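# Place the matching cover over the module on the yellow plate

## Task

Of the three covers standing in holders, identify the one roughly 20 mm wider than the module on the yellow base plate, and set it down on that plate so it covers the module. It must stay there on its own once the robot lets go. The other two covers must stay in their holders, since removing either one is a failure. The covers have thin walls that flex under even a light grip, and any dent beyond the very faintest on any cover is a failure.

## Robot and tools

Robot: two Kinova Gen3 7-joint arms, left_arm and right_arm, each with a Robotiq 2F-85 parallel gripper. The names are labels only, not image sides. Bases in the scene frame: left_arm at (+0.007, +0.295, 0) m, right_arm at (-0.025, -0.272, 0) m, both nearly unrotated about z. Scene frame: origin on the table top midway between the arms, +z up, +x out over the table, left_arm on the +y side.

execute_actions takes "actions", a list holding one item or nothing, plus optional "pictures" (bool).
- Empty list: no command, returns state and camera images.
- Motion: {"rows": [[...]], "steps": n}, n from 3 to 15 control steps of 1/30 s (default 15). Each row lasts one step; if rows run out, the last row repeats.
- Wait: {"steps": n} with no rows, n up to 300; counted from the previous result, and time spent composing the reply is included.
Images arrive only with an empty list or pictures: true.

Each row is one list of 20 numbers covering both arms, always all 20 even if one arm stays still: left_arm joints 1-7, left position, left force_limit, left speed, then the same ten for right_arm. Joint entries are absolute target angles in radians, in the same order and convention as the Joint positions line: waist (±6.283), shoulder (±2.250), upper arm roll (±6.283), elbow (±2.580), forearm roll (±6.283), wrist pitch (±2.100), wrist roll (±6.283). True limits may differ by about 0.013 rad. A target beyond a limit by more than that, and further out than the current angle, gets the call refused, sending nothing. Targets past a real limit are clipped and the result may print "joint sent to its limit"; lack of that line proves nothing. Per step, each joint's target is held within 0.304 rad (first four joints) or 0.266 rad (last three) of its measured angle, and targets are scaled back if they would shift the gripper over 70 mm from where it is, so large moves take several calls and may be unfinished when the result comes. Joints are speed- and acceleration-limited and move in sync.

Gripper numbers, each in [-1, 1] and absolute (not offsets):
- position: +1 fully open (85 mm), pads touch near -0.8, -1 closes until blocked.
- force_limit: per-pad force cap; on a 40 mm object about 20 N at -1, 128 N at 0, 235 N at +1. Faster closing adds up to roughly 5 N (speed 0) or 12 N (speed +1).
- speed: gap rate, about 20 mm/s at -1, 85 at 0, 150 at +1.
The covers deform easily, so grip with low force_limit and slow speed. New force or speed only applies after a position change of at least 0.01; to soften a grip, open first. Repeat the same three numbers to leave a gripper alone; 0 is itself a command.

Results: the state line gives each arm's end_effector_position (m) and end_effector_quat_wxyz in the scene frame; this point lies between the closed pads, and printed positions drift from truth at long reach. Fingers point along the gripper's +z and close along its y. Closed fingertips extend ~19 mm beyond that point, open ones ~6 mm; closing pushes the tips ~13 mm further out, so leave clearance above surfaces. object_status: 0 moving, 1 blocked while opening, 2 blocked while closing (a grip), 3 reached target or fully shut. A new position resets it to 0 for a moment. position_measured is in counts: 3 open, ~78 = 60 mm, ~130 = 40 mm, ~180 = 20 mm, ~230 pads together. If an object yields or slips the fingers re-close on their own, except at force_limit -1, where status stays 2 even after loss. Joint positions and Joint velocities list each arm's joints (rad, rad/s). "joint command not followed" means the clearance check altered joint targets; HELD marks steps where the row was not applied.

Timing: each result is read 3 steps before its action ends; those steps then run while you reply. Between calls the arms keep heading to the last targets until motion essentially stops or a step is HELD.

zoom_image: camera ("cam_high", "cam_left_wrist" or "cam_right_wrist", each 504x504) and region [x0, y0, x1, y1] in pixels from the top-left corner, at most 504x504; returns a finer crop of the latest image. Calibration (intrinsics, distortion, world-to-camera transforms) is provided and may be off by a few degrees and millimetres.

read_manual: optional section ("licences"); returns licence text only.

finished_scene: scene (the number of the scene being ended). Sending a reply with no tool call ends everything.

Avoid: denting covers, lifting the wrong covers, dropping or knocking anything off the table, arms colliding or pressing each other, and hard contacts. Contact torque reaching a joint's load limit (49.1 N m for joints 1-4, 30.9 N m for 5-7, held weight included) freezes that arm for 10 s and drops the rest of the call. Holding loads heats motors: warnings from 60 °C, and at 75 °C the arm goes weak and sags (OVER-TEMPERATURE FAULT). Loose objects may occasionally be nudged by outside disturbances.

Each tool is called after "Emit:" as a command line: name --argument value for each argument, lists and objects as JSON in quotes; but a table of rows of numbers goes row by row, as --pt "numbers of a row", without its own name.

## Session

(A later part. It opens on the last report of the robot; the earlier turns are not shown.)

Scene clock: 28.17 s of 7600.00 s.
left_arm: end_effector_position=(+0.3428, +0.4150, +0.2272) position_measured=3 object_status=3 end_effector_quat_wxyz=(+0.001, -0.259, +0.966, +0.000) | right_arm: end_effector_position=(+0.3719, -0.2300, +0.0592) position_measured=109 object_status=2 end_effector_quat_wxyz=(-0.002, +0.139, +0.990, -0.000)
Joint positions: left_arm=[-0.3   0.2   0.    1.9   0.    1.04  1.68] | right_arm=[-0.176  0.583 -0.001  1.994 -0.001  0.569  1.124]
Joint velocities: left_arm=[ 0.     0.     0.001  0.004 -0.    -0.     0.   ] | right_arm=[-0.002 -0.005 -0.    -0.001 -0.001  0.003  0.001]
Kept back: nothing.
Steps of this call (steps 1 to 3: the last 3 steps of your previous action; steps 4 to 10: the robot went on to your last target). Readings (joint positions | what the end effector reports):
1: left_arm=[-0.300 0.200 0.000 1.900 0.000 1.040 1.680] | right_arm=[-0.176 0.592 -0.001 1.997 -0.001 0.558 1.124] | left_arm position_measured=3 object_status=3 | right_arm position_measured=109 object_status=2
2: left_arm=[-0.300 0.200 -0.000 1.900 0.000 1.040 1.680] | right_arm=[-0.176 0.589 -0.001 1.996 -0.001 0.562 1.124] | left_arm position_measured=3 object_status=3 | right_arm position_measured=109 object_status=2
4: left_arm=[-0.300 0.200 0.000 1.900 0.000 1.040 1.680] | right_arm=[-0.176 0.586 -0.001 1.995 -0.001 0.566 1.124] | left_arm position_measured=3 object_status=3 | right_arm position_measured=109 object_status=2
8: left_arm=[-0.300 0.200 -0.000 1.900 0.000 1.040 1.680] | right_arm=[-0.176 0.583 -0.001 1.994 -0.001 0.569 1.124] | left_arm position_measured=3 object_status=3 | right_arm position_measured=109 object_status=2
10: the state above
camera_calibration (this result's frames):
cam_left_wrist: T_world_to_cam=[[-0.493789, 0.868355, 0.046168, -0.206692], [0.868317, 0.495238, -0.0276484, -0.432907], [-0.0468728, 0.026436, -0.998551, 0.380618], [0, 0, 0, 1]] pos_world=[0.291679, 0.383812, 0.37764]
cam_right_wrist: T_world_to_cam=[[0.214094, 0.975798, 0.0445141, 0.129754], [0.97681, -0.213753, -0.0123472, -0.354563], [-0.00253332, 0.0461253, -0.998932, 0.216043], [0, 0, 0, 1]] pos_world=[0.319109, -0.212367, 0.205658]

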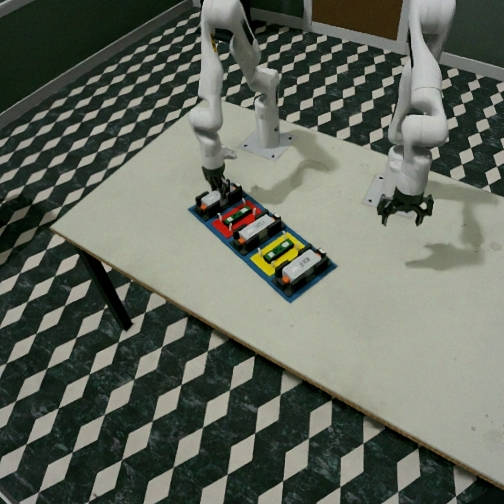

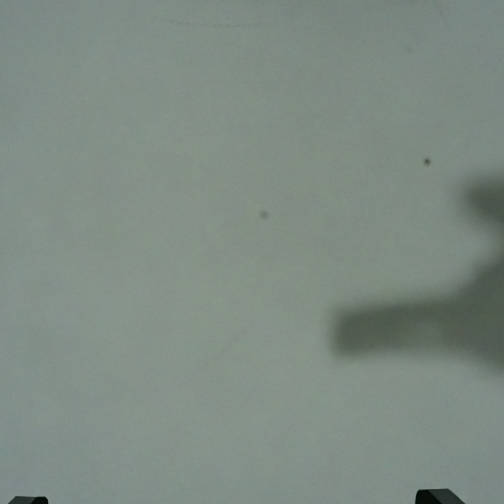

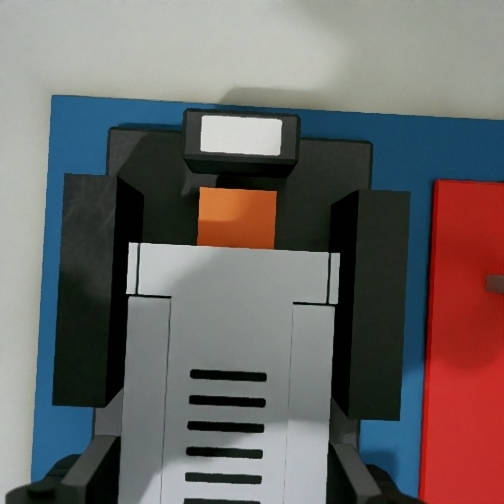

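Emit:
execute_actions --actions '[{"rows": [[-0.3, 0.2, 0.0, 1.9, 0.0, 1.04, 1.68, 1, -1, -1, -0.1755, 0.5789, 0.0, 1.9930, 0.0, 0.5697, 1.1241, 0.48, -1, -0.5]], "steps": 15}]' --pictures true

Emit:
zoom_image --camera "cam_high" --region '[262, 240, 342, 305]'

Scene clock: 29.43 s of 7600.00 s.
left_arm: end_effector_position=(+0.3428, +0.4150, +0.2272) position_measured=3 object_status=3 end_effector_quat_wxyz=(+0.001, -0.259, +0.966, +0.000) | right_arm: end_effector_position=(+0.3733, -0.2303, +0.0610) position_measured=70 object_status=0 end_effector_quat_wxyz=(-0.000, +0.139, +0.990, -0.000)
Joint positions: left_arm=[-0.3   0.2   0.    1.9   0.    1.04  1.68] | right_arm=[-0.176  0.579  0.     1.993  0.     0.57   1.124]
Joint velocities: left_arm=[-0.    -0.     0.     0.    -0.     0.    -0.001] | right_arm=[ 0.001 -0.002 -0.002  0.001  0.001  0.     0.   ]
Steps of this call (steps 1 to 26: the robot went on to your last target; steps 27 to 38: the first 12 steps of this action). Readings (joint positions | what the end effector reports):
27: left_arm=[-0.300 0.200 0.000 1.900 0.000 1.040 1.680] | right_arm=[-0.176 0.582 -0.001 1.994 -0.001 0.569 1.124] | left_arm position_measured=3 object_status=3 | right_arm position_measured=109 object_status=0
28: left_arm=[-0.300 0.200 0.000 1.900 0.000 1.040 1.680] | right_arm=[-0.176 0.582 -0.001 1.994 -0.001 0.569 1.124] | left_arm position_measured=3 object_status=3 | right_arm position_measured=108 object_status=0
30: left_arm=[-0.300 0.200 0.000 1.900 0.000 1.040 1.680] | right_arm=[-0.176 0.581 -0.000 1.993 -0.000 0.570 1.124] | left_arm position_measured=3 object_status=3 | right_arm position_measured=102 object_status=0
34: left_arm=[-0.300 0.200 0.000 1.900 0.000 1.040 1.680] | right_arm=[-0.176 0.579 0.000 1.993 0.000 0.570 1.124] | left_arm position_measured=3 object_status=3 | right_arm position_measured=84 object_status=0
38: the state above
camera_calibration (this result's frames):
cam_left_wrist: T_world_to_cam=[[-0.493789, 0.868355, 0.046168, -0.206692], [0.868318, 0.495237, -0.0276484, -0.432907], [-0.0468727, 0.0264361, -0.998551, 0.380618], [0, 0, 0, 1]] pos_world=[0.291679, 0.383812, 0.37764]
cam_right_wrist: T_world_to_cam=[[0.213892, 0.975795, 0.0455404, 0.129669], [0.976855, -0.213748, -0.00807545, -0.356214], [0.00185418, 0.0462136, -0.99893, 0.216206], [0, 0, 0, 1]] pos_world=[0.319833, -0.212662, 0.207193]

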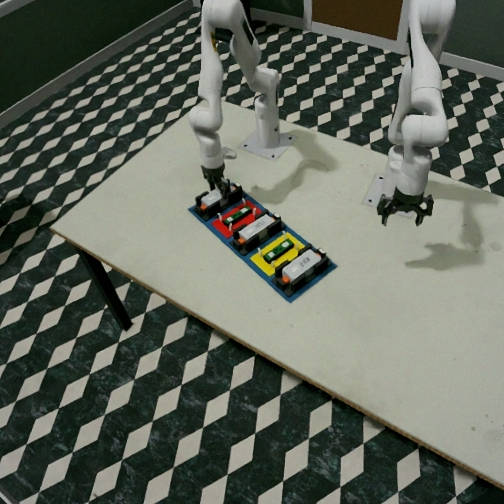

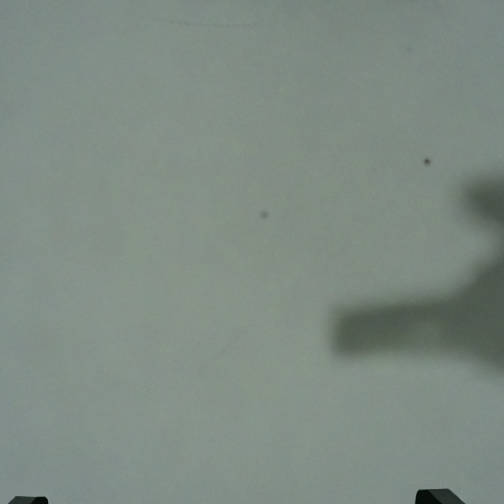

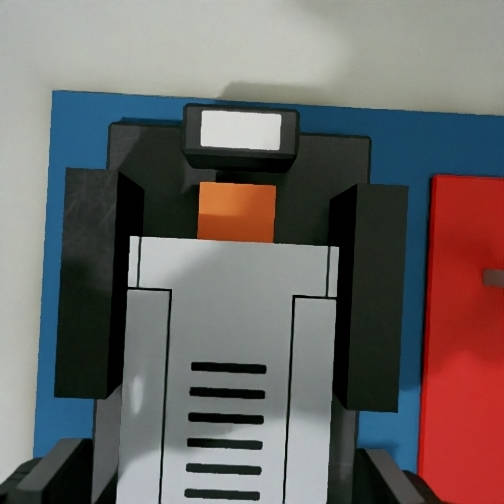

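Region (262, 240, 342, 305) of cam_high's 504x504 image, scaled by 6.300, with more detail than that image has; it fills the top 410 rows of this view, and the rest is white.

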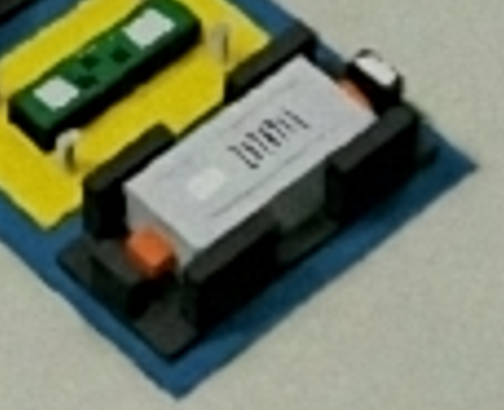

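Emit:
zoom_image --camera "cam_right_wrist" --region '[100, 80, 380, 300]'

Region (100, 80, 380, 300) of cam_right_wrist's 504x504 image, scaled by 1.800; it fills the top 396 rows of this view, and the rest is white.

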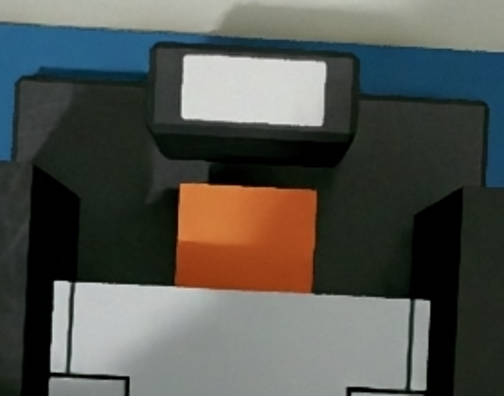

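Emit:
execute_actions --actions '[{"rows": [[-0.3, 0.2, 0.0, 1.9, 0.0, 1.04, 1.68, 1, -1, -1, -0.1755, 0.5879, 0.0, 1.9956, 0.0, 0.5581, 1.1241, 0.3, -1, -0.5], [-0.3, 0.2, 0.0, 1.9, 0.0, 1.04, 1.68, 1, -1, -1, -0.1755, 0.5969, 0.0, 1.9981, 0.0, 0.5466, 1.1241, 0.3, -1, -0.5], [-0.3, 0.2, 0.0, 1.9, 0.0, 1.04, 1.68, 1, -1, -1, -0.1755, 0.6059, 0.0, 2.0006, 0.0, 0.5351, 1.1241, 0.3, -1, -0.5], [-0.3, 0.2, 0.0, 1.9, 0.0, 1.04, 1.68, 1, -1, -1, -0.1755, 0.6149, 0.0, 2.0031, 0.0, 0.5236, 1.1241, 0.3, -1, -0.5], [-0.3, 0.2, 0.0, 1.9, 0.0, 1.04, 1.68, 1, -1, -1, -0.1755, 0.6239, 0.0, 2.0056, 0.0, 0.5121, 1.1241, 0.3, -1, -0.5], [-0.3, 0.2, 0.0, 1.9, 0.0, 1.04, 1.68, 1, -1, -1, -0.1755, 0.6329, 0.0, 2.0081, 0.0, 0.5006, 1.1241, 0.3, -1, -0.5]], "steps": 15}]'

Emit:
execute_actions --actions '[{"rows": [[-0.3, 0.2, 0.0, 1.9, 0.0, 1.04, 1.68, 1, -1, -1, -0.1755, 0.6329, 0.0, 2.0081, 0.0, 0.5006, 1.1241, -1, -1, -1]], "steps": 15}]'

Emit:
execute_actions --actions '[{"steps": 12}]' --pictures true

Scene clock: 34.77 s of 7600.00 s.
left_arm: end_effector_position=(+0.3428, +0.4150, +0.2272) position_measured=3 object_status=3 end_effector_quat_wxyz=(+0.001, -0.259, +0.966, +0.000) | right_arm: end_effector_position=(+0.3737, -0.2302, +0.0383) position_measured=91 object_status=0 end_effector_quat_wxyz=(+0.001, +0.139, +0.990, +0.000)
Joint positions: left_arm=[-0.3   0.2   0.    1.9   0.    1.04  1.68] | right_arm=[-0.176  0.63  -0.     2.008  0.     0.503  1.124]
Joint velocities: left_arm=[ 0.001 -0.001  0.     0.001  0.     0.     0.   ] | right_arm=[ 0.     0.03   0.     0.006  0.001 -0.03   0.001]
Steps of this call (steps 1 to 3: the last 3 steps of your previous action; steps 4 to 15: the robot went on to your last target; steps 16 to 90: nothing new was sent; then 1.93 s passed at rest; steps 91 to 102: the first 12 steps of this action). Readings (joint positions | what the end effector reports):
91: left_arm=[-0.300 0.200 0.000 1.900 0.000 1.040 1.680] | right_arm=[-0.175 0.580 0.000 1.993 -0.000 0.569 1.124] | left_arm position_measured=3 object_status=3 | right_arm position_measured=68 object_status=0
92: left_arm=[-0.300 0.200 0.000 1.900 0.000 1.040 1.680] | right_arm=[-0.175 0.584 0.000 1.994 -0.000 0.565 1.124] | left_arm position_measured=3 object_status=3 | right_arm position_measured=69 object_status=0
94: left_arm=[-0.300 0.200 0.000 1.900 0.000 1.040 1.680] | right_arm=[-0.175 0.594 0.000 1.997 -0.000 0.552 1.124] | left_arm position_measured=3 object_status=3 | right_arm position_measured=76 object_status=0
98: left_arm=[-0.300 0.200 0.000 1.900 0.000 1.040 1.680] | right_arm=[-0.175 0.621 -0.000 2.005 0.000 0.516 1.124] | left_arm position_measured=3 object_status=3 | right_arm position_measured=89 object_status=0
102: the state above

Scene clock: 35.27 s of 7600.00 s.
left_arm: end_effector_position=(+0.3428, +0.4150, +0.2272) position_measured=3 object_status=3 end_effector_quat_wxyz=(+0.001, -0.259, +0.966, +0.000) | right_arm: end_effector_position=(+0.3734, -0.2303, +0.0372) position_measured=107 object_status=0 end_effector_quat_wxyz=(+0.000, +0.139, +0.990, +0.000)
Joint positions: left_arm=[-0.3   0.2   0.    1.9   0.    1.04  1.68] | right_arm=[-0.175  0.632  0.     2.008 -0.     0.501  1.124]
Joint velocities: left_arm=[ 0.001 -0.    -0.001  0.002  0.     0.001  0.   ] | right_arm=[ 0.    -0.006  0.002  0.    -0.002  0.004 -0.001]
Steps of this call (steps 1 to 3: the last 3 steps of your previous action; steps 4 to 15: the first 12 steps of this action). Readings (joint positions | what the end effector reports):
4: left_arm=[-0.300 0.200 0.000 1.900 0.000 1.040 1.680] | right_arm=[-0.176 0.632 -0.000 2.008 0.000 0.501 1.124] | left_arm position_measured=3 object_status=3 | right_arm position_measured=91 object_status=0
5: left_arm=[-0.300 0.200 0.000 1.900 0.000 1.040 1.680] | right_arm=[-0.176 0.632 -0.000 2.008 0.000 0.501 1.124] | left_arm position_measured=3 object_status=3 | right_arm position_measured=91 object_status=0
7: left_arm=[-0.300 0.200 0.000 1.900 0.000 1.040 1.680] | right_arm=[-0.176 0.633 -0.000 2.008 0.000 0.501 1.124] | left_arm position_measured=3 object_status=3 | right_arm position_measured=94 object_status=0
11: left_arm=[-0.300 0.200 0.000 1.900 0.000 1.040 1.680] | right_arm=[-0.176 0.633 -0.000 2.008 0.000 0.501 1.124] | left_arm position_measured=3 object_status=3 | right_arm position_measured=100 object_status=0
15: the state above

Scene clock: 35.67 s of 7600.00 s.
left_arm: end_effector_position=(+0.3428, +0.4150, +0.2272) position_measured=3 object_status=3 end_effector_quat_wxyz=(+0.001, -0.259, +0.966, +0.000) | right_arm: end_effector_position=(+0.3734, -0.2303, +0.0373) position_measured=110 object_status=2 end_effector_quat_wxyz=(+0.000, +0.139, +0.990, +0.000)
Joint positions: left_arm=[-0.3   0.2   0.    1.9   0.    1.04  1.68] | right_arm=[-0.175  0.632  0.     2.008 -0.     0.501  1.124]
Joint velocities: left_arm=[-0.    -0.001  0.001  0.001  0.     0.001 -0.   ] | right_arm=[-0.001  0.     0.     0.001 -0.    -0.    -0.001]
Kept back: nothing.
Steps of this call (steps 1 to 3: the last 3 steps of your previous action; steps 4 to 12: the robot went on to your last target). Readings (joint positions | what the end effector reports):
1: left_arm=[-0.300 0.200 -0.000 1.900 0.000 1.040 1.680] | right_arm=[-0.175 0.632 0.000 2.008 -0.000 0.501 1.124] | left_arm position_measured=3 object_status=3 | right_arm position_measured=109 object_status=0
2: left_arm=[-0.300 0.200 0.000 1.900 0.000 1.040 1.680] | right_arm=[-0.175 0.632 0.000 2.008 -0.000 0.501 1.124] | left_arm position_measured=3 object_status=3 | right_arm position_measured=110 object_status=0
4: left_arm=[-0.300 0.200 0.000 1.900 0.000 1.040 1.680] | right_arm=[-0.175 0.632 0.000 2.008 -0.000 0.501 1.124] | left_arm position_measured=3 object_status=3 | right_arm position_measured=110 object_status=0
8: left_arm=[-0.300 0.200 0.000 1.900 0.000 1.040 1.680] | right_arm=[-0.175 0.632 0.000 2.008 -0.000 0.501 1.124] | left_arm position_measured=3 object_status=3 | right_arm position_measured=110 object_status=2
12: the state above
camera_calibration (this result's frames):
cam_left_wrist: T_world_to_cam=[[-0.493789, 0.868355, 0.046168, -0.206692], [0.868318, 0.495237, -0.0276487, -0.432907], [-0.046873, 0.0264359, -0.998551, 0.380618], [0, 0, 0, 1]] pos_world=[0.291679, 0.383812, 0.37764]
cam_right_wrist: T_world_to_cam=[[0.214245, 0.975707, 0.0457748, 0.130585], [0.976777, -0.214122, -0.00761992, -0.356556], [0.00236661, 0.0463443, -0.998923, 0.192443], [0, 0, 0, 1]] pos_world=[0.319844, -0.212678, 0.183541]

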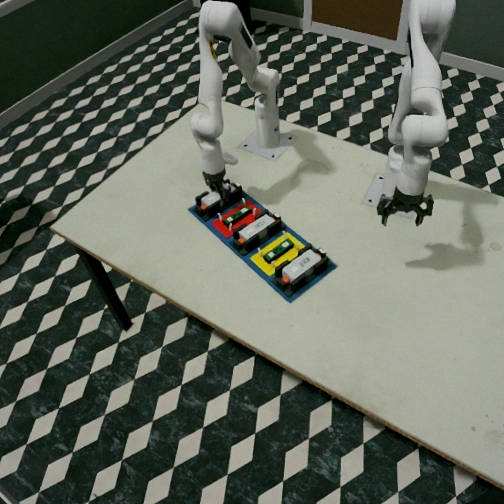

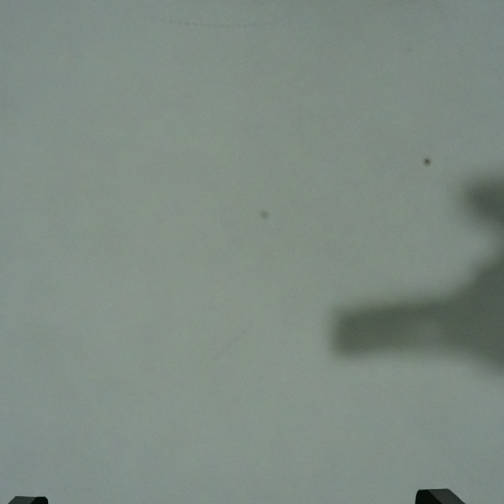

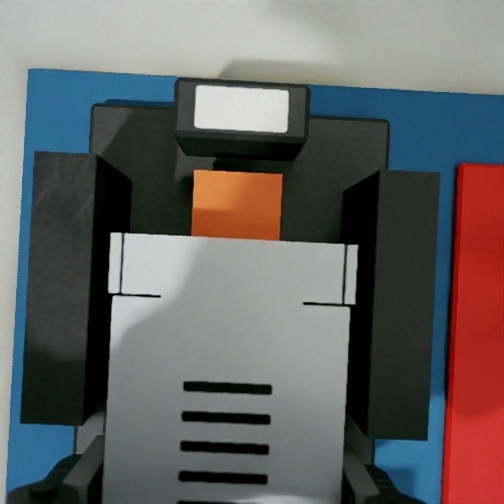

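Emit:
execute_actions --actions '[{"rows": [[-0.3, 0.2, 0.0, 1.9, 0.0, 1.04, 1.68, 1, -1, -1, -0.1755, 0.6314, 0.0, 2.0077, 0.0, 0.5025, 1.1241, -1, -1, -1], [-0.3, 0.2, 0.0, 1.9, 0.0, 1.04, 1.68, 1, -1, -1, -0.1755, 0.6299, 0.0, 2.0073, 0.0, 0.5044, 1.1241, -1, -1, -1], [-0.3, 0.2, 0.0, 1.9, 0.0, 1.04, 1.68, 1, -1, -1, -0.1755, 0.6284, 0.0, 2.0069, 0.0, 0.5064, 1.1241, -1, -1, -1], [-0.3, 0.2, 0.0, 1.9, 0.0, 1.04, 1.68, 1, -1, -1, -0.1755, 0.6269, 0.0, 2.0064, 0.0, 0.5083, 1.1241, -1, -1, -1], [-0.3, 0.2, 0.0, 1.9, 0.0, 1.04, 1.68, 1, -1, -1, -0.1755, 0.6254, 0.0, 2.0060, 0.0, 0.5102, 1.1241, -1, -1, -1], [-0.3, 0.2, 0.0, 1.9, 0.0, 1.04, 1.68, 1, -1, -1, -0.1755, 0.6239, 0.0, 2.0056, 0.0, 0.5121, 1.1241, -1, -1, -1], [-0.3, 0.2, 0.0, 1.9, 0.0, 1.04, 1.68, 1, -1, -1, -0.1755, 0.6224, 0.0, 2.0052, 0.0, 0.5140, 1.1241, -1, -1, -1], [-0.3, 0.2, 0.0, 1.9, 0.0, 1.04, 1.68, 1, -1, -1, -0.1755, 0.6209, 0.0, 2.0048, 0.0, 0.5160, 1.1241, -1, -1, -1], [-0.3, 0.2, 0.0, 1.9, 0.0, 1.04, 1.68, 1, -1, -1, -0.1755, 0.6194, 0.0, 2.0044, 0.0, 0.5179, 1.1241, -1, -1, -1], [-0.3, 0.2, 0.0, 1.9, 0.0, 1.04, 1.68, 1, -1, -1, -0.1755, 0.6179, 0.0, 2.0039, 0.0, 0.5198, 1.1241, -1, -1, -1], [-0.3, 0.2, 0.0, 1.9, 0.0, 1.04, 1.68, 1, -1, -1, -0.1755, 0.6164, 0.0, 2.0035, 0.0, 0.5217, 1.1241, -1, -1, -1], [-0.3, 0.2, 0.0, 1.9, 0.0, 1.04, 1.68, 1, -1, -1, -0.1755, 0.6149, 0.0, 2.0031, 0.0, 0.5236, 1.1241, -1, -1, -1]], "steps": 15}]'

Emit:
execute_actions --actions '[{"steps": 12}]' --pictures true

Scene clock: 36.63 s of 7600.00 s.
left_arm: end_effector_position=(+0.3428, +0.4150, +0.2272) position_measured=3 object_status=3 end_effector_quat_wxyz=(+0.001, -0.259, +0.966, +0.000) | right_arm: end_effector_position=(+0.3726, -0.2301, +0.0408) position_measured=110 object_status=2 end_effector_quat_wxyz=(-0.002, +0.140, +0.990, -0.000)
Joint positions: left_arm=[-0.3   0.2  -0.    1.9  -0.    1.04  1.68] | right_arm=[-0.176  0.625 -0.     2.005 -0.001  0.516  1.124]
Joint velocities: left_arm=[-0.     0.    -0.001  0.002 -0.    -0.002 -0.   ] | right_arm=[-0.001 -0.04  -0.    -0.012 -0.001  0.058 -0.   ]
Steps of this call (steps 1 to 15: the robot went on to your last target; steps 16 to 17: nothing new was sent; steps 18 to 29: the first 12 steps of this action). Readings (joint positions | what the end effector reports):
18: left_arm=[-0.300 0.200 0.000 1.900 0.000 1.040 1.680] | right_arm=[-0.175 0.632 0.000 2.008 -0.000 0.501 1.124] | left_arm position_measured=3 object_status=3 | right_arm position_measured=110 object_status=2
19: left_arm=[-0.300 0.200 0.000 1.900 0.000 1.040 1.680] | right_arm=[-0.175 0.632 0.000 2.008 -0.000 0.502 1.124] | left_arm position_measured=3 object_status=3 | right_arm position_measured=110 object_status=2
21: left_arm=[-0.300 0.200 0.000 1.900 0.000 1.040 1.680] | right_arm=[-0.175 0.631 -0.000 2.008 -0.000 0.503 1.124] | left_arm position_measured=3 object_status=3 | right_arm position_measured=110 object_status=2
25: left_arm=[-0.300 0.200 0.000 1.900 0.000 1.040 1.680] | right_arm=[-0.175 0.629 -0.000 2.006 -0.001 0.508 1.124] | left_arm position_measured=3 object_status=3 | right_arm position_measured=110 object_status=2
29: the state above

Scene clock: 37.03 s of 7600.00 s.
left_arm: end_effector_position=(+0.3428, +0.4150, +0.2272) position_measured=3 object_status=3 end_effector_quat_wxyz=(+0.001, -0.259, +0.966, +0.000) | right_arm: end_effector_position=(+0.3724, -0.2301, +0.0420) position_measured=111 object_status=2 end_effector_quat_wxyz=(-0.002, +0.139, +0.990, -0.000)
Joint positions: left_arm=[-0.3   0.2   0.    1.9   0.    1.04  1.68] | right_arm=[-0.176  0.622 -0.     2.003 -0.001  0.521  1.124]
Joint velocities: left_arm=[-0.    -0.     0.     0.001 -0.    -0.002  0.   ] | right_arm=[-0.001  0.001  0.001 -0.001  0.001  0.001  0.   ]
Kept back: nothing.
Steps of this call (steps 1 to 3: the last 3 steps of your previous action; steps 4 to 12: the robot went on to your last target). Readings (joint positions | what the end effector reports):
1: left_arm=[-0.300 0.200 0.000 1.900 0.000 1.040 1.680] | right_arm=[-0.176 0.624 -0.000 2.004 -0.001 0.518 1.124] | left_arm position_measured=3 object_status=3 | right_arm position_measured=110 object_status=2
2: left_arm=[-0.300 0.200 0.000 1.900 0.000 1.040 1.680] | right_arm=[-0.176 0.623 -0.000 2.004 -0.001 0.519 1.124] | left_arm position_measured=3 object_status=3 | right_arm position_measured=110 object_status=2
4: left_arm=[-0.300 0.200 0.000 1.900 0.000 1.040 1.680] | right_arm=[-0.176 0.622 -0.000 2.004 -0.001 0.520 1.124] | left_arm position_measured=3 object_status=3 | right_arm position_measured=110 object_status=2
8: left_arm=[-0.300 0.200 0.000 1.900 0.000 1.040 1.680] | right_arm=[-0.176 0.622 -0.000 2.004 -0.001 0.521 1.124] | left_arm position_measured=3 object_status=3 | right_arm position_measured=111 object_status=2
12: the state above
camera_calibration (this result's frames):
cam_left_wrist: T_world_to_cam=[[-0.493789, 0.868355, 0.046168, -0.206692], [0.868318, 0.495237, -0.0276484, -0.432907], [-0.0468728, 0.0264361, -0.998551, 0.380618], [0, 0, 0, 1]] pos_world=[0.291679, 0.383812, 0.37764]
cam_right_wrist: T_world_to_cam=[[0.21486, 0.975637, 0.0443473, 0.130199], [0.976641, -0.214508, -0.0126159, -0.355301], [-0.00279571, 0.046022, -0.998937, 0.198919], [0, 0, 0, 1]] pos_world=[0.319583, -0.212396, 0.188451]

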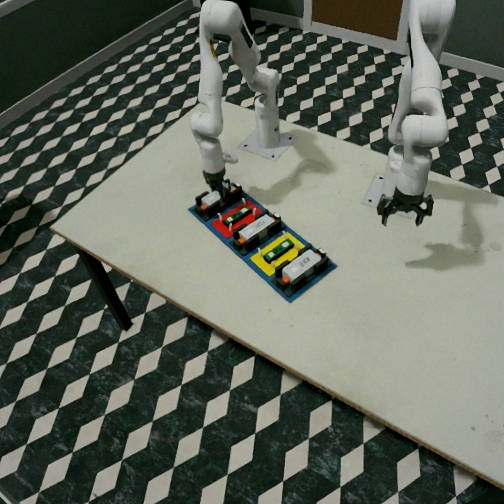

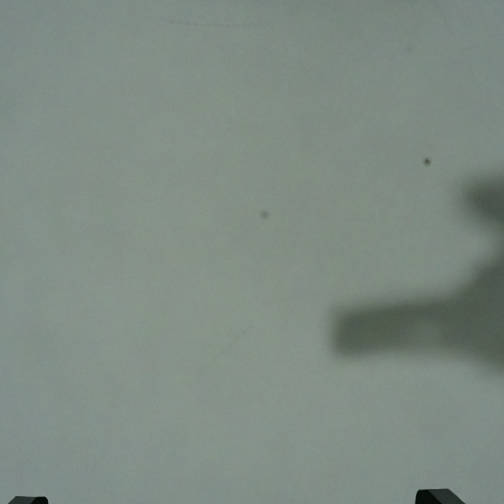

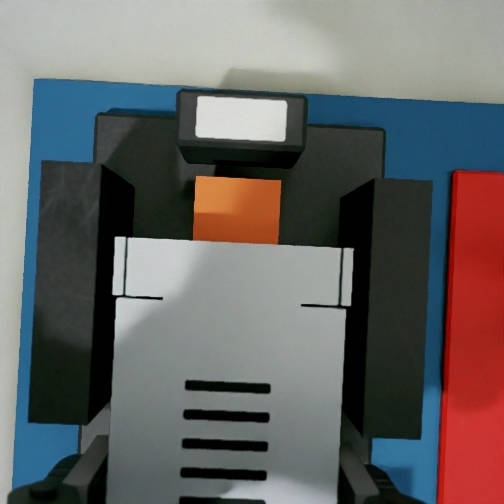

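Emit:
execute_actions --actions '[{"rows": [[-0.3, 0.2, 0.0, 1.9, 0.0, 1.04, 1.68, 1, -1, -1, -0.1755, 0.6220, 0.0, 2.0040, 0.0, 0.5156, 1.1241, 0.25, -1, -0.5], [-0.3, 0.2, 0.0, 1.9, 0.0, 1.04, 1.68, 1, -1, -1, -0.1755, 0.6220, 0.0, 2.0040, 0.0, 0.5156, 1.1241, 0.25, -1, -0.5], [-0.3, 0.2, 0.0, 1.9, 0.0, 1.04, 1.68, 1, -1, -1, -0.1755, 0.6220, 0.0, 2.0040, 0.0, 0.5156, 1.1241, 0.25, -1, -0.5], [-0.3, 0.2, 0.0, 1.9, 0.0, 1.04, 1.68, 1, -1, -1, -0.1755, 0.6220, 0.0, 2.0040, 0.0, 0.5156, 1.1241, 0.25, -1, -0.5], [-0.3, 0.2, 0.0, 1.9, 0.0, 1.04, 1.68, 1, -1, -1, -0.1755, 0.6220, 0.0, 2.0040, 0.0, 0.5156, 1.1241, 0.25, -1, -0.5], [-0.3, 0.2, 0.0, 1.9, 0.0, 1.04, 1.68, 1, -1, -1, -0.1755, 0.6329, 0.0, 2.0081, 0.0, 0.5006, 1.1241, 0.25, -1, -0.5]], "steps": 15}]' --pictures true

Scene clock: 39.20 s of 7600.00 s.
left_arm: end_effector_position=(+0.3428, +0.4150, +0.2272) position_measured=3 object_status=3 end_effector_quat_wxyz=(+0.001, -0.259, +0.966, +0.000) | right_arm: end_effector_position=(+0.3734, -0.2303, +0.0375) position_measured=98 object_status=0 end_effector_quat_wxyz=(+0.000, +0.139, +0.990, +0.000)
Joint positions: left_arm=[-0.3   0.2   0.    1.9   0.    1.04  1.68] | right_arm=[-0.176  0.632 -0.     2.008  0.     0.502  1.124]
Joint velocities: left_arm=[ 0.001  0.    -0.001 -0.     0.     0.001  0.001] | right_arm=[-0.002  0.011  0.     0.004  0.001 -0.016  0.001]
Steps of this call (steps 1 to 15: the robot went on to your last target; steps 16 to 53: nothing new was sent; steps 54 to 65: the first 12 steps of this action). Readings (joint positions | what the end effector reports):
54: left_arm=[-0.300 0.200 0.000 1.900 0.000 1.040 1.680] | right_arm=[-0.176 0.623 -0.000 2.003 -0.001 0.520 1.124] | left_arm position_measured=3 object_status=3 | right_arm position_measured=111 object_status=0
55: left_arm=[-0.300 0.200 0.000 1.900 -0.000 1.040 1.680] | right_arm=[-0.176 0.624 -0.000 2.003 -0.001 0.519 1.124] | left_arm position_measured=3 object_status=3 | right_arm position_measured=110 object_status=0
57: left_arm=[-0.300 0.200 0.000 1.900 0.000 1.040 1.680] | right_arm=[-0.176 0.623 -0.000 2.004 -0.000 0.517 1.124] | left_arm position_measured=3 object_status=3 | right_arm position_measured=103 object_status=0
61: left_arm=[-0.300 0.200 -0.000 1.900 0.000 1.040 1.680] | right_arm=[-0.176 0.629 0.000 2.006 0.000 0.508 1.124] | left_arm position_measured=3 object_status=3 | right_arm position_measured=98 object_status=0
65: the state above
camera_calibration (this result's frames):
cam_left_wrist: T_world_to_cam=[[-0.493789, 0.868355, 0.046168, -0.206692], [0.868318, 0.495237, -0.0276482, -0.432907], [-0.0468726, 0.0264361, -0.998551, 0.380618], [0, 0, 0, 1]] pos_world=[0.291679, 0.383812, 0.37764]
cam_right_wrist: T_world_to_cam=[[0.213884, 0.975791, 0.045665, 0.130703], [0.976857, -0.213754, -0.00777412, -0.356508], [0.00217514, 0.0462709, -0.998927, 0.192609], [0, 0, 0, 1]] pos_world=[0.319883, -0.212655, 0.183662]

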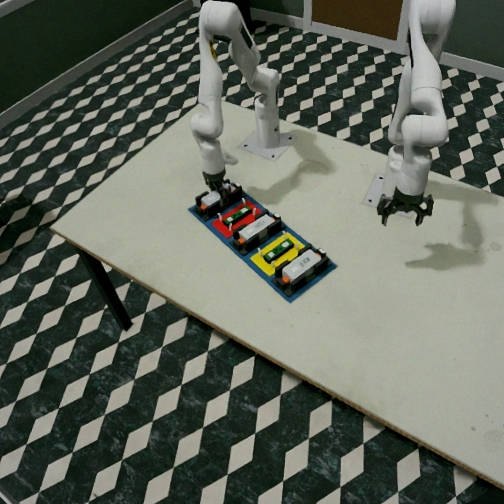

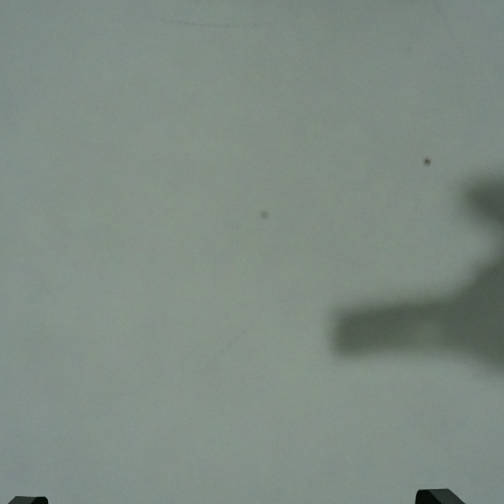

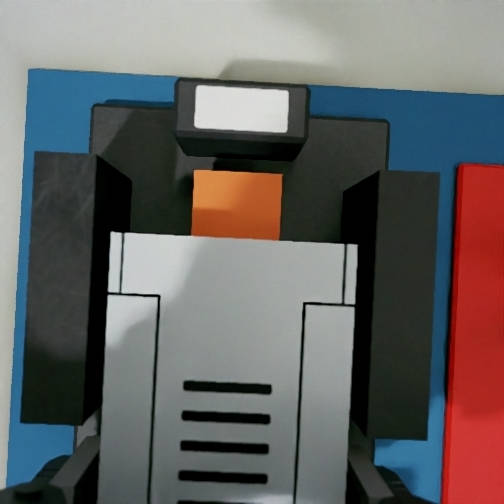

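Emit:
execute_actions --actions '[{"rows": [[-0.3, 0.2, 0.0, 1.9, 0.0, 1.04, 1.68, 1, -1, -1, -0.1755, 0.6329, 0.0, 2.0081, 0.0, 0.5006, 1.1241, 0.136, -0.95, -1]], "steps": 15}]'

Emit:
execute_actions --actions '[{"steps": 10}]'

Scene clock: 40.47 s of 7600.00 s.
left_arm: end_effector_position=(+0.3428, +0.4150, +0.2272) position_measured=3 object_status=3 end_effector_quat_wxyz=(+0.001, -0.259, +0.966, +0.000) | right_arm: end_effector_position=(+0.3734, -0.2303, +0.0373) position_measured=110 object_status=0 end_effector_quat_wxyz=(+0.000, +0.139, +0.990, +0.000)
Joint positions: left_arm=[-0.3   0.2  -0.    1.9   0.    1.04  1.68] | right_arm=[-0.175  0.632  0.     2.008 -0.     0.501  1.124]
Joint velocities: left_arm=[-0.     0.001  0.001  0.002 -0.    -0.001 -0.001] | right_arm=[ 0.     0.     0.001  0.     0.001 -0.    -0.001]
Steps of this call (steps 1 to 3: the last 3 steps of your previous action; steps 4 to 15: the robot went on to your last target; steps 16 to 26: nothing new was sent; steps 27 to 38: the first 12 steps of this action). Readings (joint positions | what the end effector reports):
27: left_arm=[-0.300 0.200 0.000 1.900 0.000 1.040 1.680] | right_arm=[-0.176 0.633 0.000 2.008 0.000 0.501 1.124] | left_arm position_measured=3 object_status=3 | right_arm position_measured=98 object_status=0
28: left_arm=[-0.300 0.200 0.000 1.900 0.000 1.040 1.680] | right_arm=[-0.176 0.633 0.000 2.008 -0.000 0.501 1.124] | left_arm position_measured=3 object_status=3 | right_arm position_measured=98 object_status=0
30: left_arm=[-0.300 0.200 0.000 1.900 0.000 1.040 1.680] | right_arm=[-0.175 0.633 -0.000 2.008 0.000 0.501 1.124] | left_arm position_measured=3 object_status=3 | right_arm position_measured=101 object_status=0
34: left_arm=[-0.300 0.200 0.000 1.900 0.000 1.040 1.680] | right_arm=[-0.175 0.632 0.000 2.008 -0.000 0.501 1.124] | left_arm position_measured=3 object_status=3 | right_arm position_measured=107 object_status=0
38: the state above

Scene clock: 40.80 s of 7600.00 s.
left_arm: end_effector_position=(+0.3428, +0.4150, +0.2272) position_measured=3 object_status=3 end_effector_quat_wxyz=(+0.001, -0.259, +0.966, +0.000) | right_arm: end_effector_position=(+0.3734, -0.2303, +0.0373) position_measured=110 object_status=2 end_effector_quat_wxyz=(+0.000, +0.139, +0.990, +0.000)
Joint positions: left_arm=[-0.3   0.2   0.    1.9   0.    1.04  1.68] | right_arm=[-0.175  0.632  0.     2.008 -0.     0.501  1.124]
Joint velocities: left_arm=[-0.001 -0.001 -0.    -0.001  0.     0.     0.002] | right_arm=[ 0.     0.001  0.    -0.001 -0.001 -0.    -0.001]
Kept back: nothing.
Steps of this call (steps 1 to 3: the last 3 steps of your previous action; steps 4 to 10: the robot went on to your last target). Readings (joint positions | what the end effector reports):
1: left_arm=[-0.300 0.200 0.000 1.900 0.000 1.040 1.680] | right_arm=[-0.175 0.632 0.000 2.008 -0.000 0.501 1.124] | left_arm position_measured=3 object_status=3 | right_arm position_measured=110 object_status=0
2: left_arm=[-0.300 0.200 0.000 1.900 0.000 1.040 1.680] | right_arm=[-0.175 0.632 0.000 2.008 -0.000 0.501 1.124] | left_arm position_measured=3 object_status=3 | right_arm position_measured=110 object_status=0
4: left_arm=[-0.300 0.200 0.000 1.900 0.000 1.040 1.680] | right_arm=[-0.175 0.632 0.000 2.008 -0.000 0.501 1.124] | left_arm position_measured=3 object_status=3 | right_arm position_measured=110 object_status=0
8: left_arm=[-0.300 0.200 0.000 1.900 0.000 1.040 1.680] | right_arm=[-0.175 0.632 0.000 2.008 -0.000 0.501 1.124] | left_arm position_measured=3 object_status=3 | right_arm position_measured=110 object_status=2
10: the state above

Emit:
execute_actions --actions '[{"rows": [[-0.3, 0.2, 0.0, 1.9, 0.0, 1.04, 1.68, 1, -1, -1, -0.1755, 0.6314, 0.0, 2.0077, 0.0, 0.5025, 1.1241, 0.136, -0.95, -1], [-0.3, 0.2, 0.0, 1.9, 0.0, 1.04, 1.68, 1, -1, -1, -0.1755, 0.6299, 0.0, 2.0073, 0.0, 0.5044, 1.1241, 0.136, -0.95, -1], [-0.3, 0.2, 0.0, 1.9, 0.0, 1.04, 1.68, 1, -1, -1, -0.1755, 0.6284, 0.0, 2.0069, 0.0, 0.5064, 1.1241, 0.136, -0.95, -1], [-0.3, 0.2, 0.0, 1.9, 0.0, 1.04, 1.68, 1, -1, -1, -0.1755, 0.6269, 0.0, 2.0064, 0.0, 0.5083, 1.1241, 0.136, -0.95, -1], [-0.3, 0.2, 0.0, 1.9, 0.0, 1.04, 1.68, 1, -1, -1, -0.1755, 0.6254, 0.0, 2.0060, 0.0, 0.5102, 1.1241, 0.136, -0.95, -1], [-0.3, 0.2, 0.0, 1.9, 0.0, 1.04, 1.68, 1, -1, -1, -0.1755, 0.6239, 0.0, 2.0056, 0.0, 0.5121, 1.1241, 0.136, -0.95, -1], [-0.3, 0.2, 0.0, 1.9, 0.0, 1.04, 1.68, 1, -1, -1, -0.1755, 0.6224, 0.0, 2.0052, 0.0, 0.5140, 1.1241, 0.136, -0.95, -1], [-0.3, 0.2, 0.0, 1.9, 0.0, 1.04, 1.68, 1, -1, -1, -0.1755, 0.6209, 0.0, 2.0048, 0.0, 0.5160, 1.1241, 0.136, -0.95, -1]], "steps": 15}]'

Emit:
execute_actions --actions '[{"steps": 8}]' --pictures true

Scene clock: 41.77 s of 7600.00 s.
left_arm: end_effector_position=(+0.3428, +0.4150, +0.2272) position_measured=3 object_status=3 end_effector_quat_wxyz=(+0.001, -0.259, +0.966, +0.000) | right_arm: end_effector_position=(+0.3727, -0.2302, +0.0395) position_measured=110 object_status=2 end_effector_quat_wxyz=(-0.002, +0.140, +0.990, -0.000)
Joint positions: left_arm=[-0.3   0.2  -0.    1.9   0.    1.04  1.68] | right_arm=[-0.176  0.628 -0.     2.005 -0.001  0.512  1.124]
Joint velocities: left_arm=[ 0.    -0.001 -0.    -0.001  0.     0.002  0.002] | right_arm=[-0.001  0.002 -0.001 -0.002 -0.     0.007  0.   ]
Steps of this call (steps 1 to 15: the robot went on to your last target; steps 16 to 17: nothing new was sent; steps 18 to 29: the first 12 steps of this action). Readings (joint positions | what the end effector reports):
18: left_arm=[-0.300 0.200 0.000 1.900 0.000 1.040 1.680] | right_arm=[-0.175 0.632 0.000 2.008 -0.000 0.501 1.124] | left_arm position_measured=3 object_status=3 | right_arm position_measured=110 object_status=2
19: left_arm=[-0.300 0.200 0.000 1.900 0.000 1.040 1.680] | right_arm=[-0.175 0.632 -0.000 2.008 -0.000 0.502 1.124] | left_arm position_measured=3 object_status=3 | right_arm position_measured=110 object_status=2
21: left_arm=[-0.300 0.200 0.000 1.900 0.000 1.040 1.680] | right_arm=[-0.175 0.631 -0.000 2.008 -0.000 0.503 1.124] | left_arm position_measured=3 object_status=3 | right_arm position_measured=110 object_status=2
25: left_arm=[-0.300 0.200 0.000 1.900 0.000 1.040 1.680] | right_arm=[-0.175 0.629 -0.000 2.006 -0.001 0.508 1.124] | left_arm position_measured=3 object_status=3 | right_arm position_measured=110 object_status=2
29: the state above

Scene clock: 42.03 s of 7600.00 s.
left_arm: end_effector_position=(+0.3428, +0.4150, +0.2272) position_measured=3 object_status=3 end_effector_quat_wxyz=(+0.001, -0.259, +0.966, +0.000) | right_arm: end_effector_position=(+0.3727, -0.2302, +0.0395) position_measured=110 object_status=2 end_effector_quat_wxyz=(-0.002, +0.140, +0.990, -0.000)
Joint positions: left_arm=[-0.3   0.2   0.    1.9   0.    1.04  1.68] | right_arm=[-0.176  0.628 -0.     2.005 -0.001  0.513  1.124]
Joint velocities: left_arm=[ 0.     0.     0.     0.001  0.    -0.     0.002] | right_arm=[-0.001  0.001 -0.     0.    -0.     0.     0.   ]
Kept back: nothing.
Steps of this call (steps 1 to 3: the last 3 steps of your previous action; steps 4 to 8: the robot went on to your last target). Readings (joint positions | what the end effector reports):
1: left_arm=[-0.300 0.200 0.000 1.900 0.000 1.040 1.680] | right_arm=[-0.176 0.628 -0.000 2.005 -0.001 0.513 1.124] | left_arm position_measured=3 object_status=3 | right_arm position_measured=110 object_status=2
2: left_arm=[-0.300 0.200 0.000 1.900 0.000 1.040 1.680] | right_arm=[-0.176 0.628 -0.000 2.005 -0.001 0.513 1.124] | left_arm position_measured=3 object_status=3 | right_arm position_measured=110 object_status=2
4: left_arm=[-0.300 0.200 0.000 1.900 0.000 1.040 1.680] | right_arm=[-0.176 0.628 -0.000 2.005 -0.001 0.513 1.124] | left_arm position_measured=3 object_status=3 | right_arm position_measured=110 object_status=2
8: the state above
camera_calibration (this result's frames):
cam_left_wrist: T_world_to_cam=[[-0.493789, 0.868355, 0.046168, -0.206692], [0.868318, 0.495237, -0.0276486, -0.432907], [-0.0468729, 0.0264359, -0.998551, 0.380618], [0, 0, 0, 1]] pos_world=[0.291679, 0.383812, 0.37764]
cam_right_wrist: T_world_to_cam=[[0.214969, 0.975605, 0.0445465, 0.130269], [0.976619, -0.214656, -0.0117435, -0.355707], [-0.00189485, 0.0460294, -0.998938, 0.196161], [0, 0, 0, 1]] pos_world=[0.319759, -0.212475, 0.185972]

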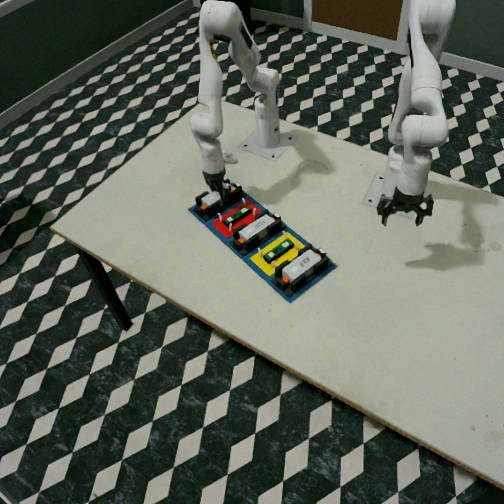

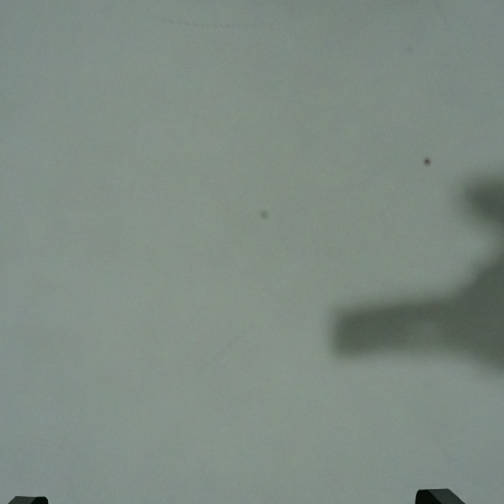

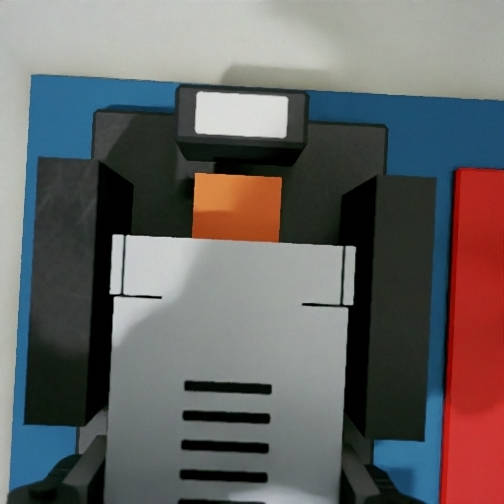

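Emit:
zoom_image --camera "cam_right_wrist" --region '[90, 160, 380, 420]'

Region (90, 160, 380, 420) of cam_right_wrist's 504x504 image, scaled by 1.738; it fills the top 452 rows of this view, and the rest is white.

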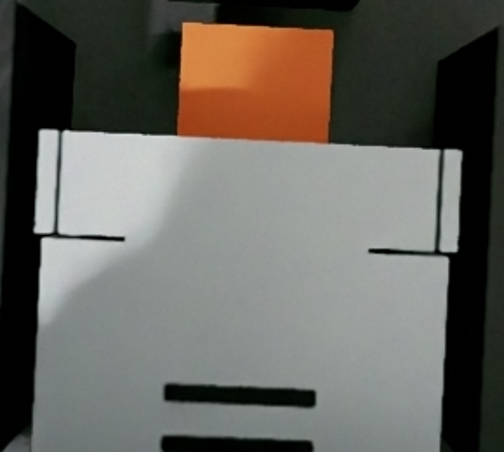

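Emit:
execute_actions --actions '[{"rows": [[-0.3, 0.2, 0.0, 1.9, 0.0, 1.04, 1.68, 1, -1, -1, -0.1755, 0.6209, 0.0, 2.0048, 0.0, 0.5160, 1.1241, 0.12, -0.95, -1]], "steps": 15}]'

Scene clock: 43.27 s of 7600.00 s.
left_arm: end_effector_position=(+0.3428, +0.4150, +0.2272) position_measured=3 object_status=3 end_effector_quat_wxyz=(+0.001, -0.259, +0.966, +0.000) | right_arm: end_effector_position=(+0.3727, -0.2302, +0.0396) position_measured=112 object_status=2 end_effector_quat_wxyz=(-0.002, +0.140, +0.990, -0.000)
Joint positions: left_arm=[-0.3   0.2   0.    1.9   0.    1.04  1.68] | right_arm=[-0.176  0.628 -0.     2.005 -0.001  0.513  1.124]
Joint velocities: left_arm=[-0.     0.002  0.     0.     0.    -0.    -0.001] | right_arm=[-0.     0.     0.001  0.001  0.002  0.001  0.   ]
Steps of this call (steps 1 to 15: the robot went on to your last target; steps 16 to 25: nothing new was sent; steps 26 to 37: the first 12 steps of this action). Readings (joint positions | what the end effector reports):
26: left_arm=[-0.300 0.200 0.000 1.900 0.000 1.040 1.680] | right_arm=[-0.176 0.628 -0.000 2.005 -0.001 0.513 1.124] | left_arm position_measured=3 object_status=3 | right_arm position_measured=110 object_status=0
27: left_arm=[-0.300 0.200 0.000 1.900 0.000 1.040 1.680] | right_arm=[-0.176 0.628 -0.000 2.005 -0.001 0.513 1.124] | left_arm position_measured=3 object_status=3 | right_arm position_measured=111 object_status=0
29: left_arm=[-0.300 0.200 0.000 1.900 0.000 1.040 1.680] | right_arm=[-0.176 0.628 -0.000 2.005 -0.001 0.513 1.124] | left_arm position_measured=3 object_status=3 | right_arm position_measured=112 object_status=0
33: left_arm=[-0.300 0.200 0.000 1.900 0.000 1.040 1.680] | right_arm=[-0.176 0.628 -0.000 2.005 -0.001 0.513 1.124] | left_arm position_measured=3 object_status=3 | right_arm position_measured=112 object_status=0
37: the state above

Emit:
execute_actions --actions '[{"rows": [[-0.3, 0.2, 0.0, 1.9, 0.0, 1.04, 1.68, 1, -1, -1, -0.1755, 0.6194, 0.0, 2.0044, 0.0, 0.5179, 1.1241, 0.12, -0.95, -1], [-0.3, 0.2, 0.0, 1.9, 0.0, 1.04, 1.68, 1, -1, -1, -0.1755, 0.6179, 0.0, 2.0039, 0.0, 0.5198, 1.1241, 0.12, -0.95, -1], [-0.3, 0.2, 0.0, 1.9, 0.0, 1.04, 1.68, 1, -1, -1, -0.1755, 0.6164, 0.0, 2.0035, 0.0, 0.5217, 1.1241, 0.12, -0.95, -1], [-0.3, 0.2, 0.0, 1.9, 0.0, 1.04, 1.68, 1, -1, -1, -0.1755, 0.6149, 0.0, 2.0031, 0.0, 0.5236, 1.1241, 0.12, -0.95, -1], [-0.3, 0.2, 0.0, 1.9, 0.0, 1.04, 1.68, 1, -1, -1, -0.1755, 0.6134, 0.0, 2.0027, 0.0, 0.5255, 1.1241, 0.12, -0.95, -1], [-0.3, 0.2, 0.0, 1.9, 0.0, 1.04, 1.68, 1, -1, -1, -0.1755, 0.6119, 0.0, 2.0023, 0.0, 0.5275, 1.1241, 0.12, -0.95, -1]], "steps": 15}]'

Emit:
execute_actions --actions '[{"steps": 8}]' --pictures true

Scene clock: 43.93 s of 7600.00 s.
left_arm: end_effector_position=(+0.3428, +0.4150, +0.2272) position_measured=3 object_status=3 end_effector_quat_wxyz=(+0.001, -0.259, +0.966, +0.000) | right_arm: end_effector_position=(+0.3722, -0.2300, +0.0426) position_measured=112 object_status=2 end_effector_quat_wxyz=(-0.003, +0.139, +0.990, -0.001)
Joint positions: left_arm=[-0.3   0.2   0.    1.9   0.    1.04  1.68] | right_arm=[-0.176  0.621 -0.     2.003 -0.001  0.523  1.123]
Joint velocities: left_arm=[ 0.001 -0.001 -0.    -0.002  0.     0.002 -0.   ] | right_arm=[-0.002  0.     0.    -0.    -0.001  0.002  0.   ]
Steps of this call (steps 1 to 3: the last 3 steps of your previous action; steps 4 to 8: the robot went on to your last target; steps 9 to 20: the first 12 steps of this action). Readings (joint positions | what the end effector reports):
9: left_arm=[-0.300 0.200 0.000 1.900 0.000 1.040 1.680] | right_arm=[-0.176 0.627 -0.000 2.005 -0.001 0.513 1.124] | left_arm position_measured=3 object_status=3 | right_arm position_measured=112 object_status=2
10: left_arm=[-0.300 0.200 0.000 1.900 0.000 1.040 1.680] | right_arm=[-0.176 0.627 -0.000 2.005 -0.001 0.514 1.124] | left_arm position_measured=3 object_status=3 | right_arm position_measured=112 object_status=2
12: left_arm=[-0.300 0.200 -0.000 1.900 0.000 1.040 1.680] | right_arm=[-0.176 0.625 -0.000 2.004 -0.001 0.516 1.123] | left_arm position_measured=3 object_status=3 | right_arm position_measured=112 object_status=2
16: left_arm=[-0.300 0.200 0.000 1.900 0.000 1.040 1.680] | right_arm=[-0.176 0.621 -0.000 2.003 -0.001 0.522 1.123] | left_arm position_measured=3 object_status=3 | right_arm position_measured=112 object_status=2
20: the state above

Scene clock: 44.20 s of 7600.00 s.
left_arm: end_effector_position=(+0.3428, +0.4150, +0.2272) position_measured=3 object_status=3 end_effector_quat_wxyz=(+0.001, -0.259, +0.966, +0.000) | right_arm: end_effector_position=(+0.3722, -0.2300, +0.0427) position_measured=112 object_status=2 end_effector_quat_wxyz=(-0.003, +0.139, +0.990, -0.001)
Joint positions: left_arm=[-0.3   0.2   0.    1.9   0.    1.04  1.68] | right_arm=[-0.176  0.621 -0.     2.003 -0.001  0.524  1.123]
Joint velocities: left_arm=[-0.002 -0.    -0.    -0.001 -0.    -0.001  0.001] | right_arm=[ 0.001 -0.005  0.002 -0.002  0.001  0.006  0.001]
Kept back: nothing.
Steps of this call (steps 1 to 3: the last 3 steps of your previous action; steps 4 to 8: the robot went on to your last target). Readings (joint positions | what the end effector reports):
1: left_arm=[-0.300 0.200 0.000 1.900 0.000 1.040 1.680] | right_arm=[-0.176 0.621 -0.000 2.003 -0.001 0.524 1.123] | left_arm position_measured=3 object_status=3 | right_arm position_measured=112 object_status=2
2: left_arm=[-0.300 0.200 0.000 1.900 0.000 1.040 1.680] | right_arm=[-0.176 0.621 -0.000 2.003 -0.001 0.524 1.123] | left_arm position_measured=3 object_status=3 | right_arm position_measured=112 object_status=2
4: left_arm=[-0.300 0.200 0.000 1.900 0.000 1.040 1.680] | right_arm=[-0.176 0.621 -0.000 2.003 -0.001 0.524 1.123] | left_arm position_measured=3 object_status=3 | right_arm position_measured=112 object_status=2
8: the state above
camera_calibration (this result's frames):
cam_left_wrist: T_world_to_cam=[[-0.493788, 0.868356, 0.0461679, -0.206692], [0.868318, 0.495237, -0.0276482, -0.432907], [-0.0468725, 0.026436, -0.998551, 0.380618], [0, 0, 0, 1]] pos_world=[0.291679, 0.383811, 0.37764]
cam_right_wrist: T_world_to_cam=[[0.214929, 0.975636, 0.0440561, 0.130158], [0.976622, -0.214533, -0.0135694, -0.355062], [-0.00378732, 0.0459427, -0.998937, 0.199974], [0, 0, 0, 1]] pos_world=[0.319544, -0.212347, 0.189209]

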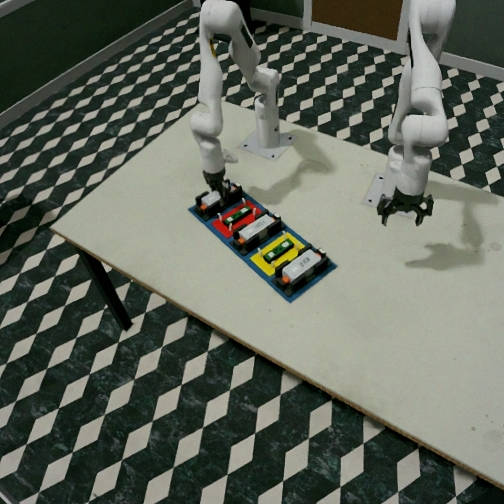

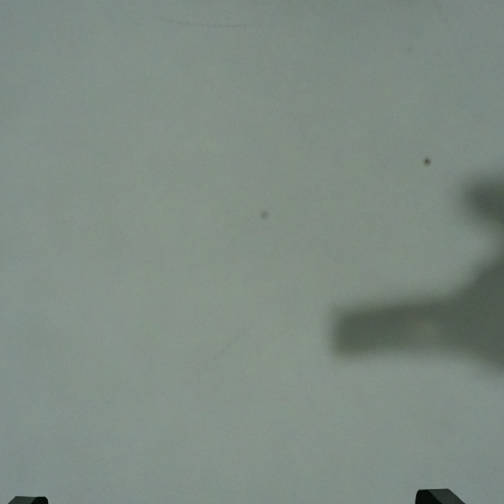

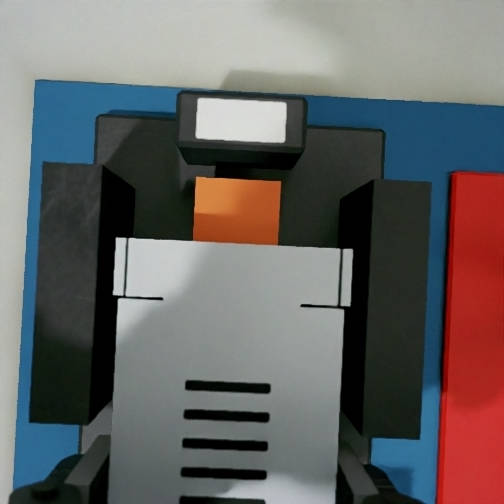

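Emit:
execute_actions --actions '[{"rows": [[-0.3, 0.2, 0.0, 1.9, 0.0, 1.04, 1.68, 1, -1, -1, -0.1755, 0.6119, 0.0, 2.0023, 0.0, 0.5275, 1.1241, 0.105, -0.9, -1]], "steps": 15}]'

Scene clock: 45.63 s of 7600.00 s.
left_arm: end_effector_position=(+0.3428, +0.4150, +0.2272) position_measured=3 object_status=3 end_effector_quat_wxyz=(+0.001, -0.259, +0.966, +0.000) | right_arm: end_effector_position=(+0.3722, -0.2300, +0.0428) position_measured=113 object_status=2 end_effector_quat_wxyz=(-0.003, +0.139, +0.990, -0.001)
Joint positions: left_arm=[-0.3   0.2   0.    1.9   0.    1.04  1.68] | right_arm=[-0.176  0.62  -0.     2.003 -0.001  0.524  1.123]
Joint velocities: left_arm=[-0.     0.001  0.     0.001 -0.     0.001 -0.001] | right_arm=[-0.    -0.001  0.    -0.001 -0.001  0.     0.001]
Steps of this call (steps 1 to 15: the robot went on to your last target; steps 16 to 31: nothing new was sent; steps 32 to 43: the first 12 steps of this action). Readings (joint positions | what the end effector reports):
32: left_arm=[-0.300 0.200 0.000 1.900 0.000 1.040 1.680] | right_arm=[-0.176 0.621 -0.000 2.003 -0.001 0.524 1.123] | left_arm position_measured=3 object_status=3 | right_arm position_measured=112 object_status=0
33: left_arm=[-0.300 0.200 0.000 1.900 0.000 1.040 1.680] | right_arm=[-0.176 0.620 -0.000 2.003 -0.001 0.524 1.123] | left_arm position_measured=3 object_status=3 | right_arm position_measured=112 object_status=0
35: left_arm=[-0.300 0.200 0.000 1.900 0.000 1.040 1.680] | right_arm=[-0.176 0.620 -0.000 2.003 -0.001 0.524 1.123] | left_arm position_measured=3 object_status=3 | right_arm position_measured=113 object_status=0
39: left_arm=[-0.300 0.200 0.000 1.900 0.000 1.040 1.680] | right_arm=[-0.176 0.620 -0.000 2.003 -0.001 0.524 1.123] | left_arm position_measured=3 object_status=3 | right_arm position_measured=113 object_status=0
43: the state above


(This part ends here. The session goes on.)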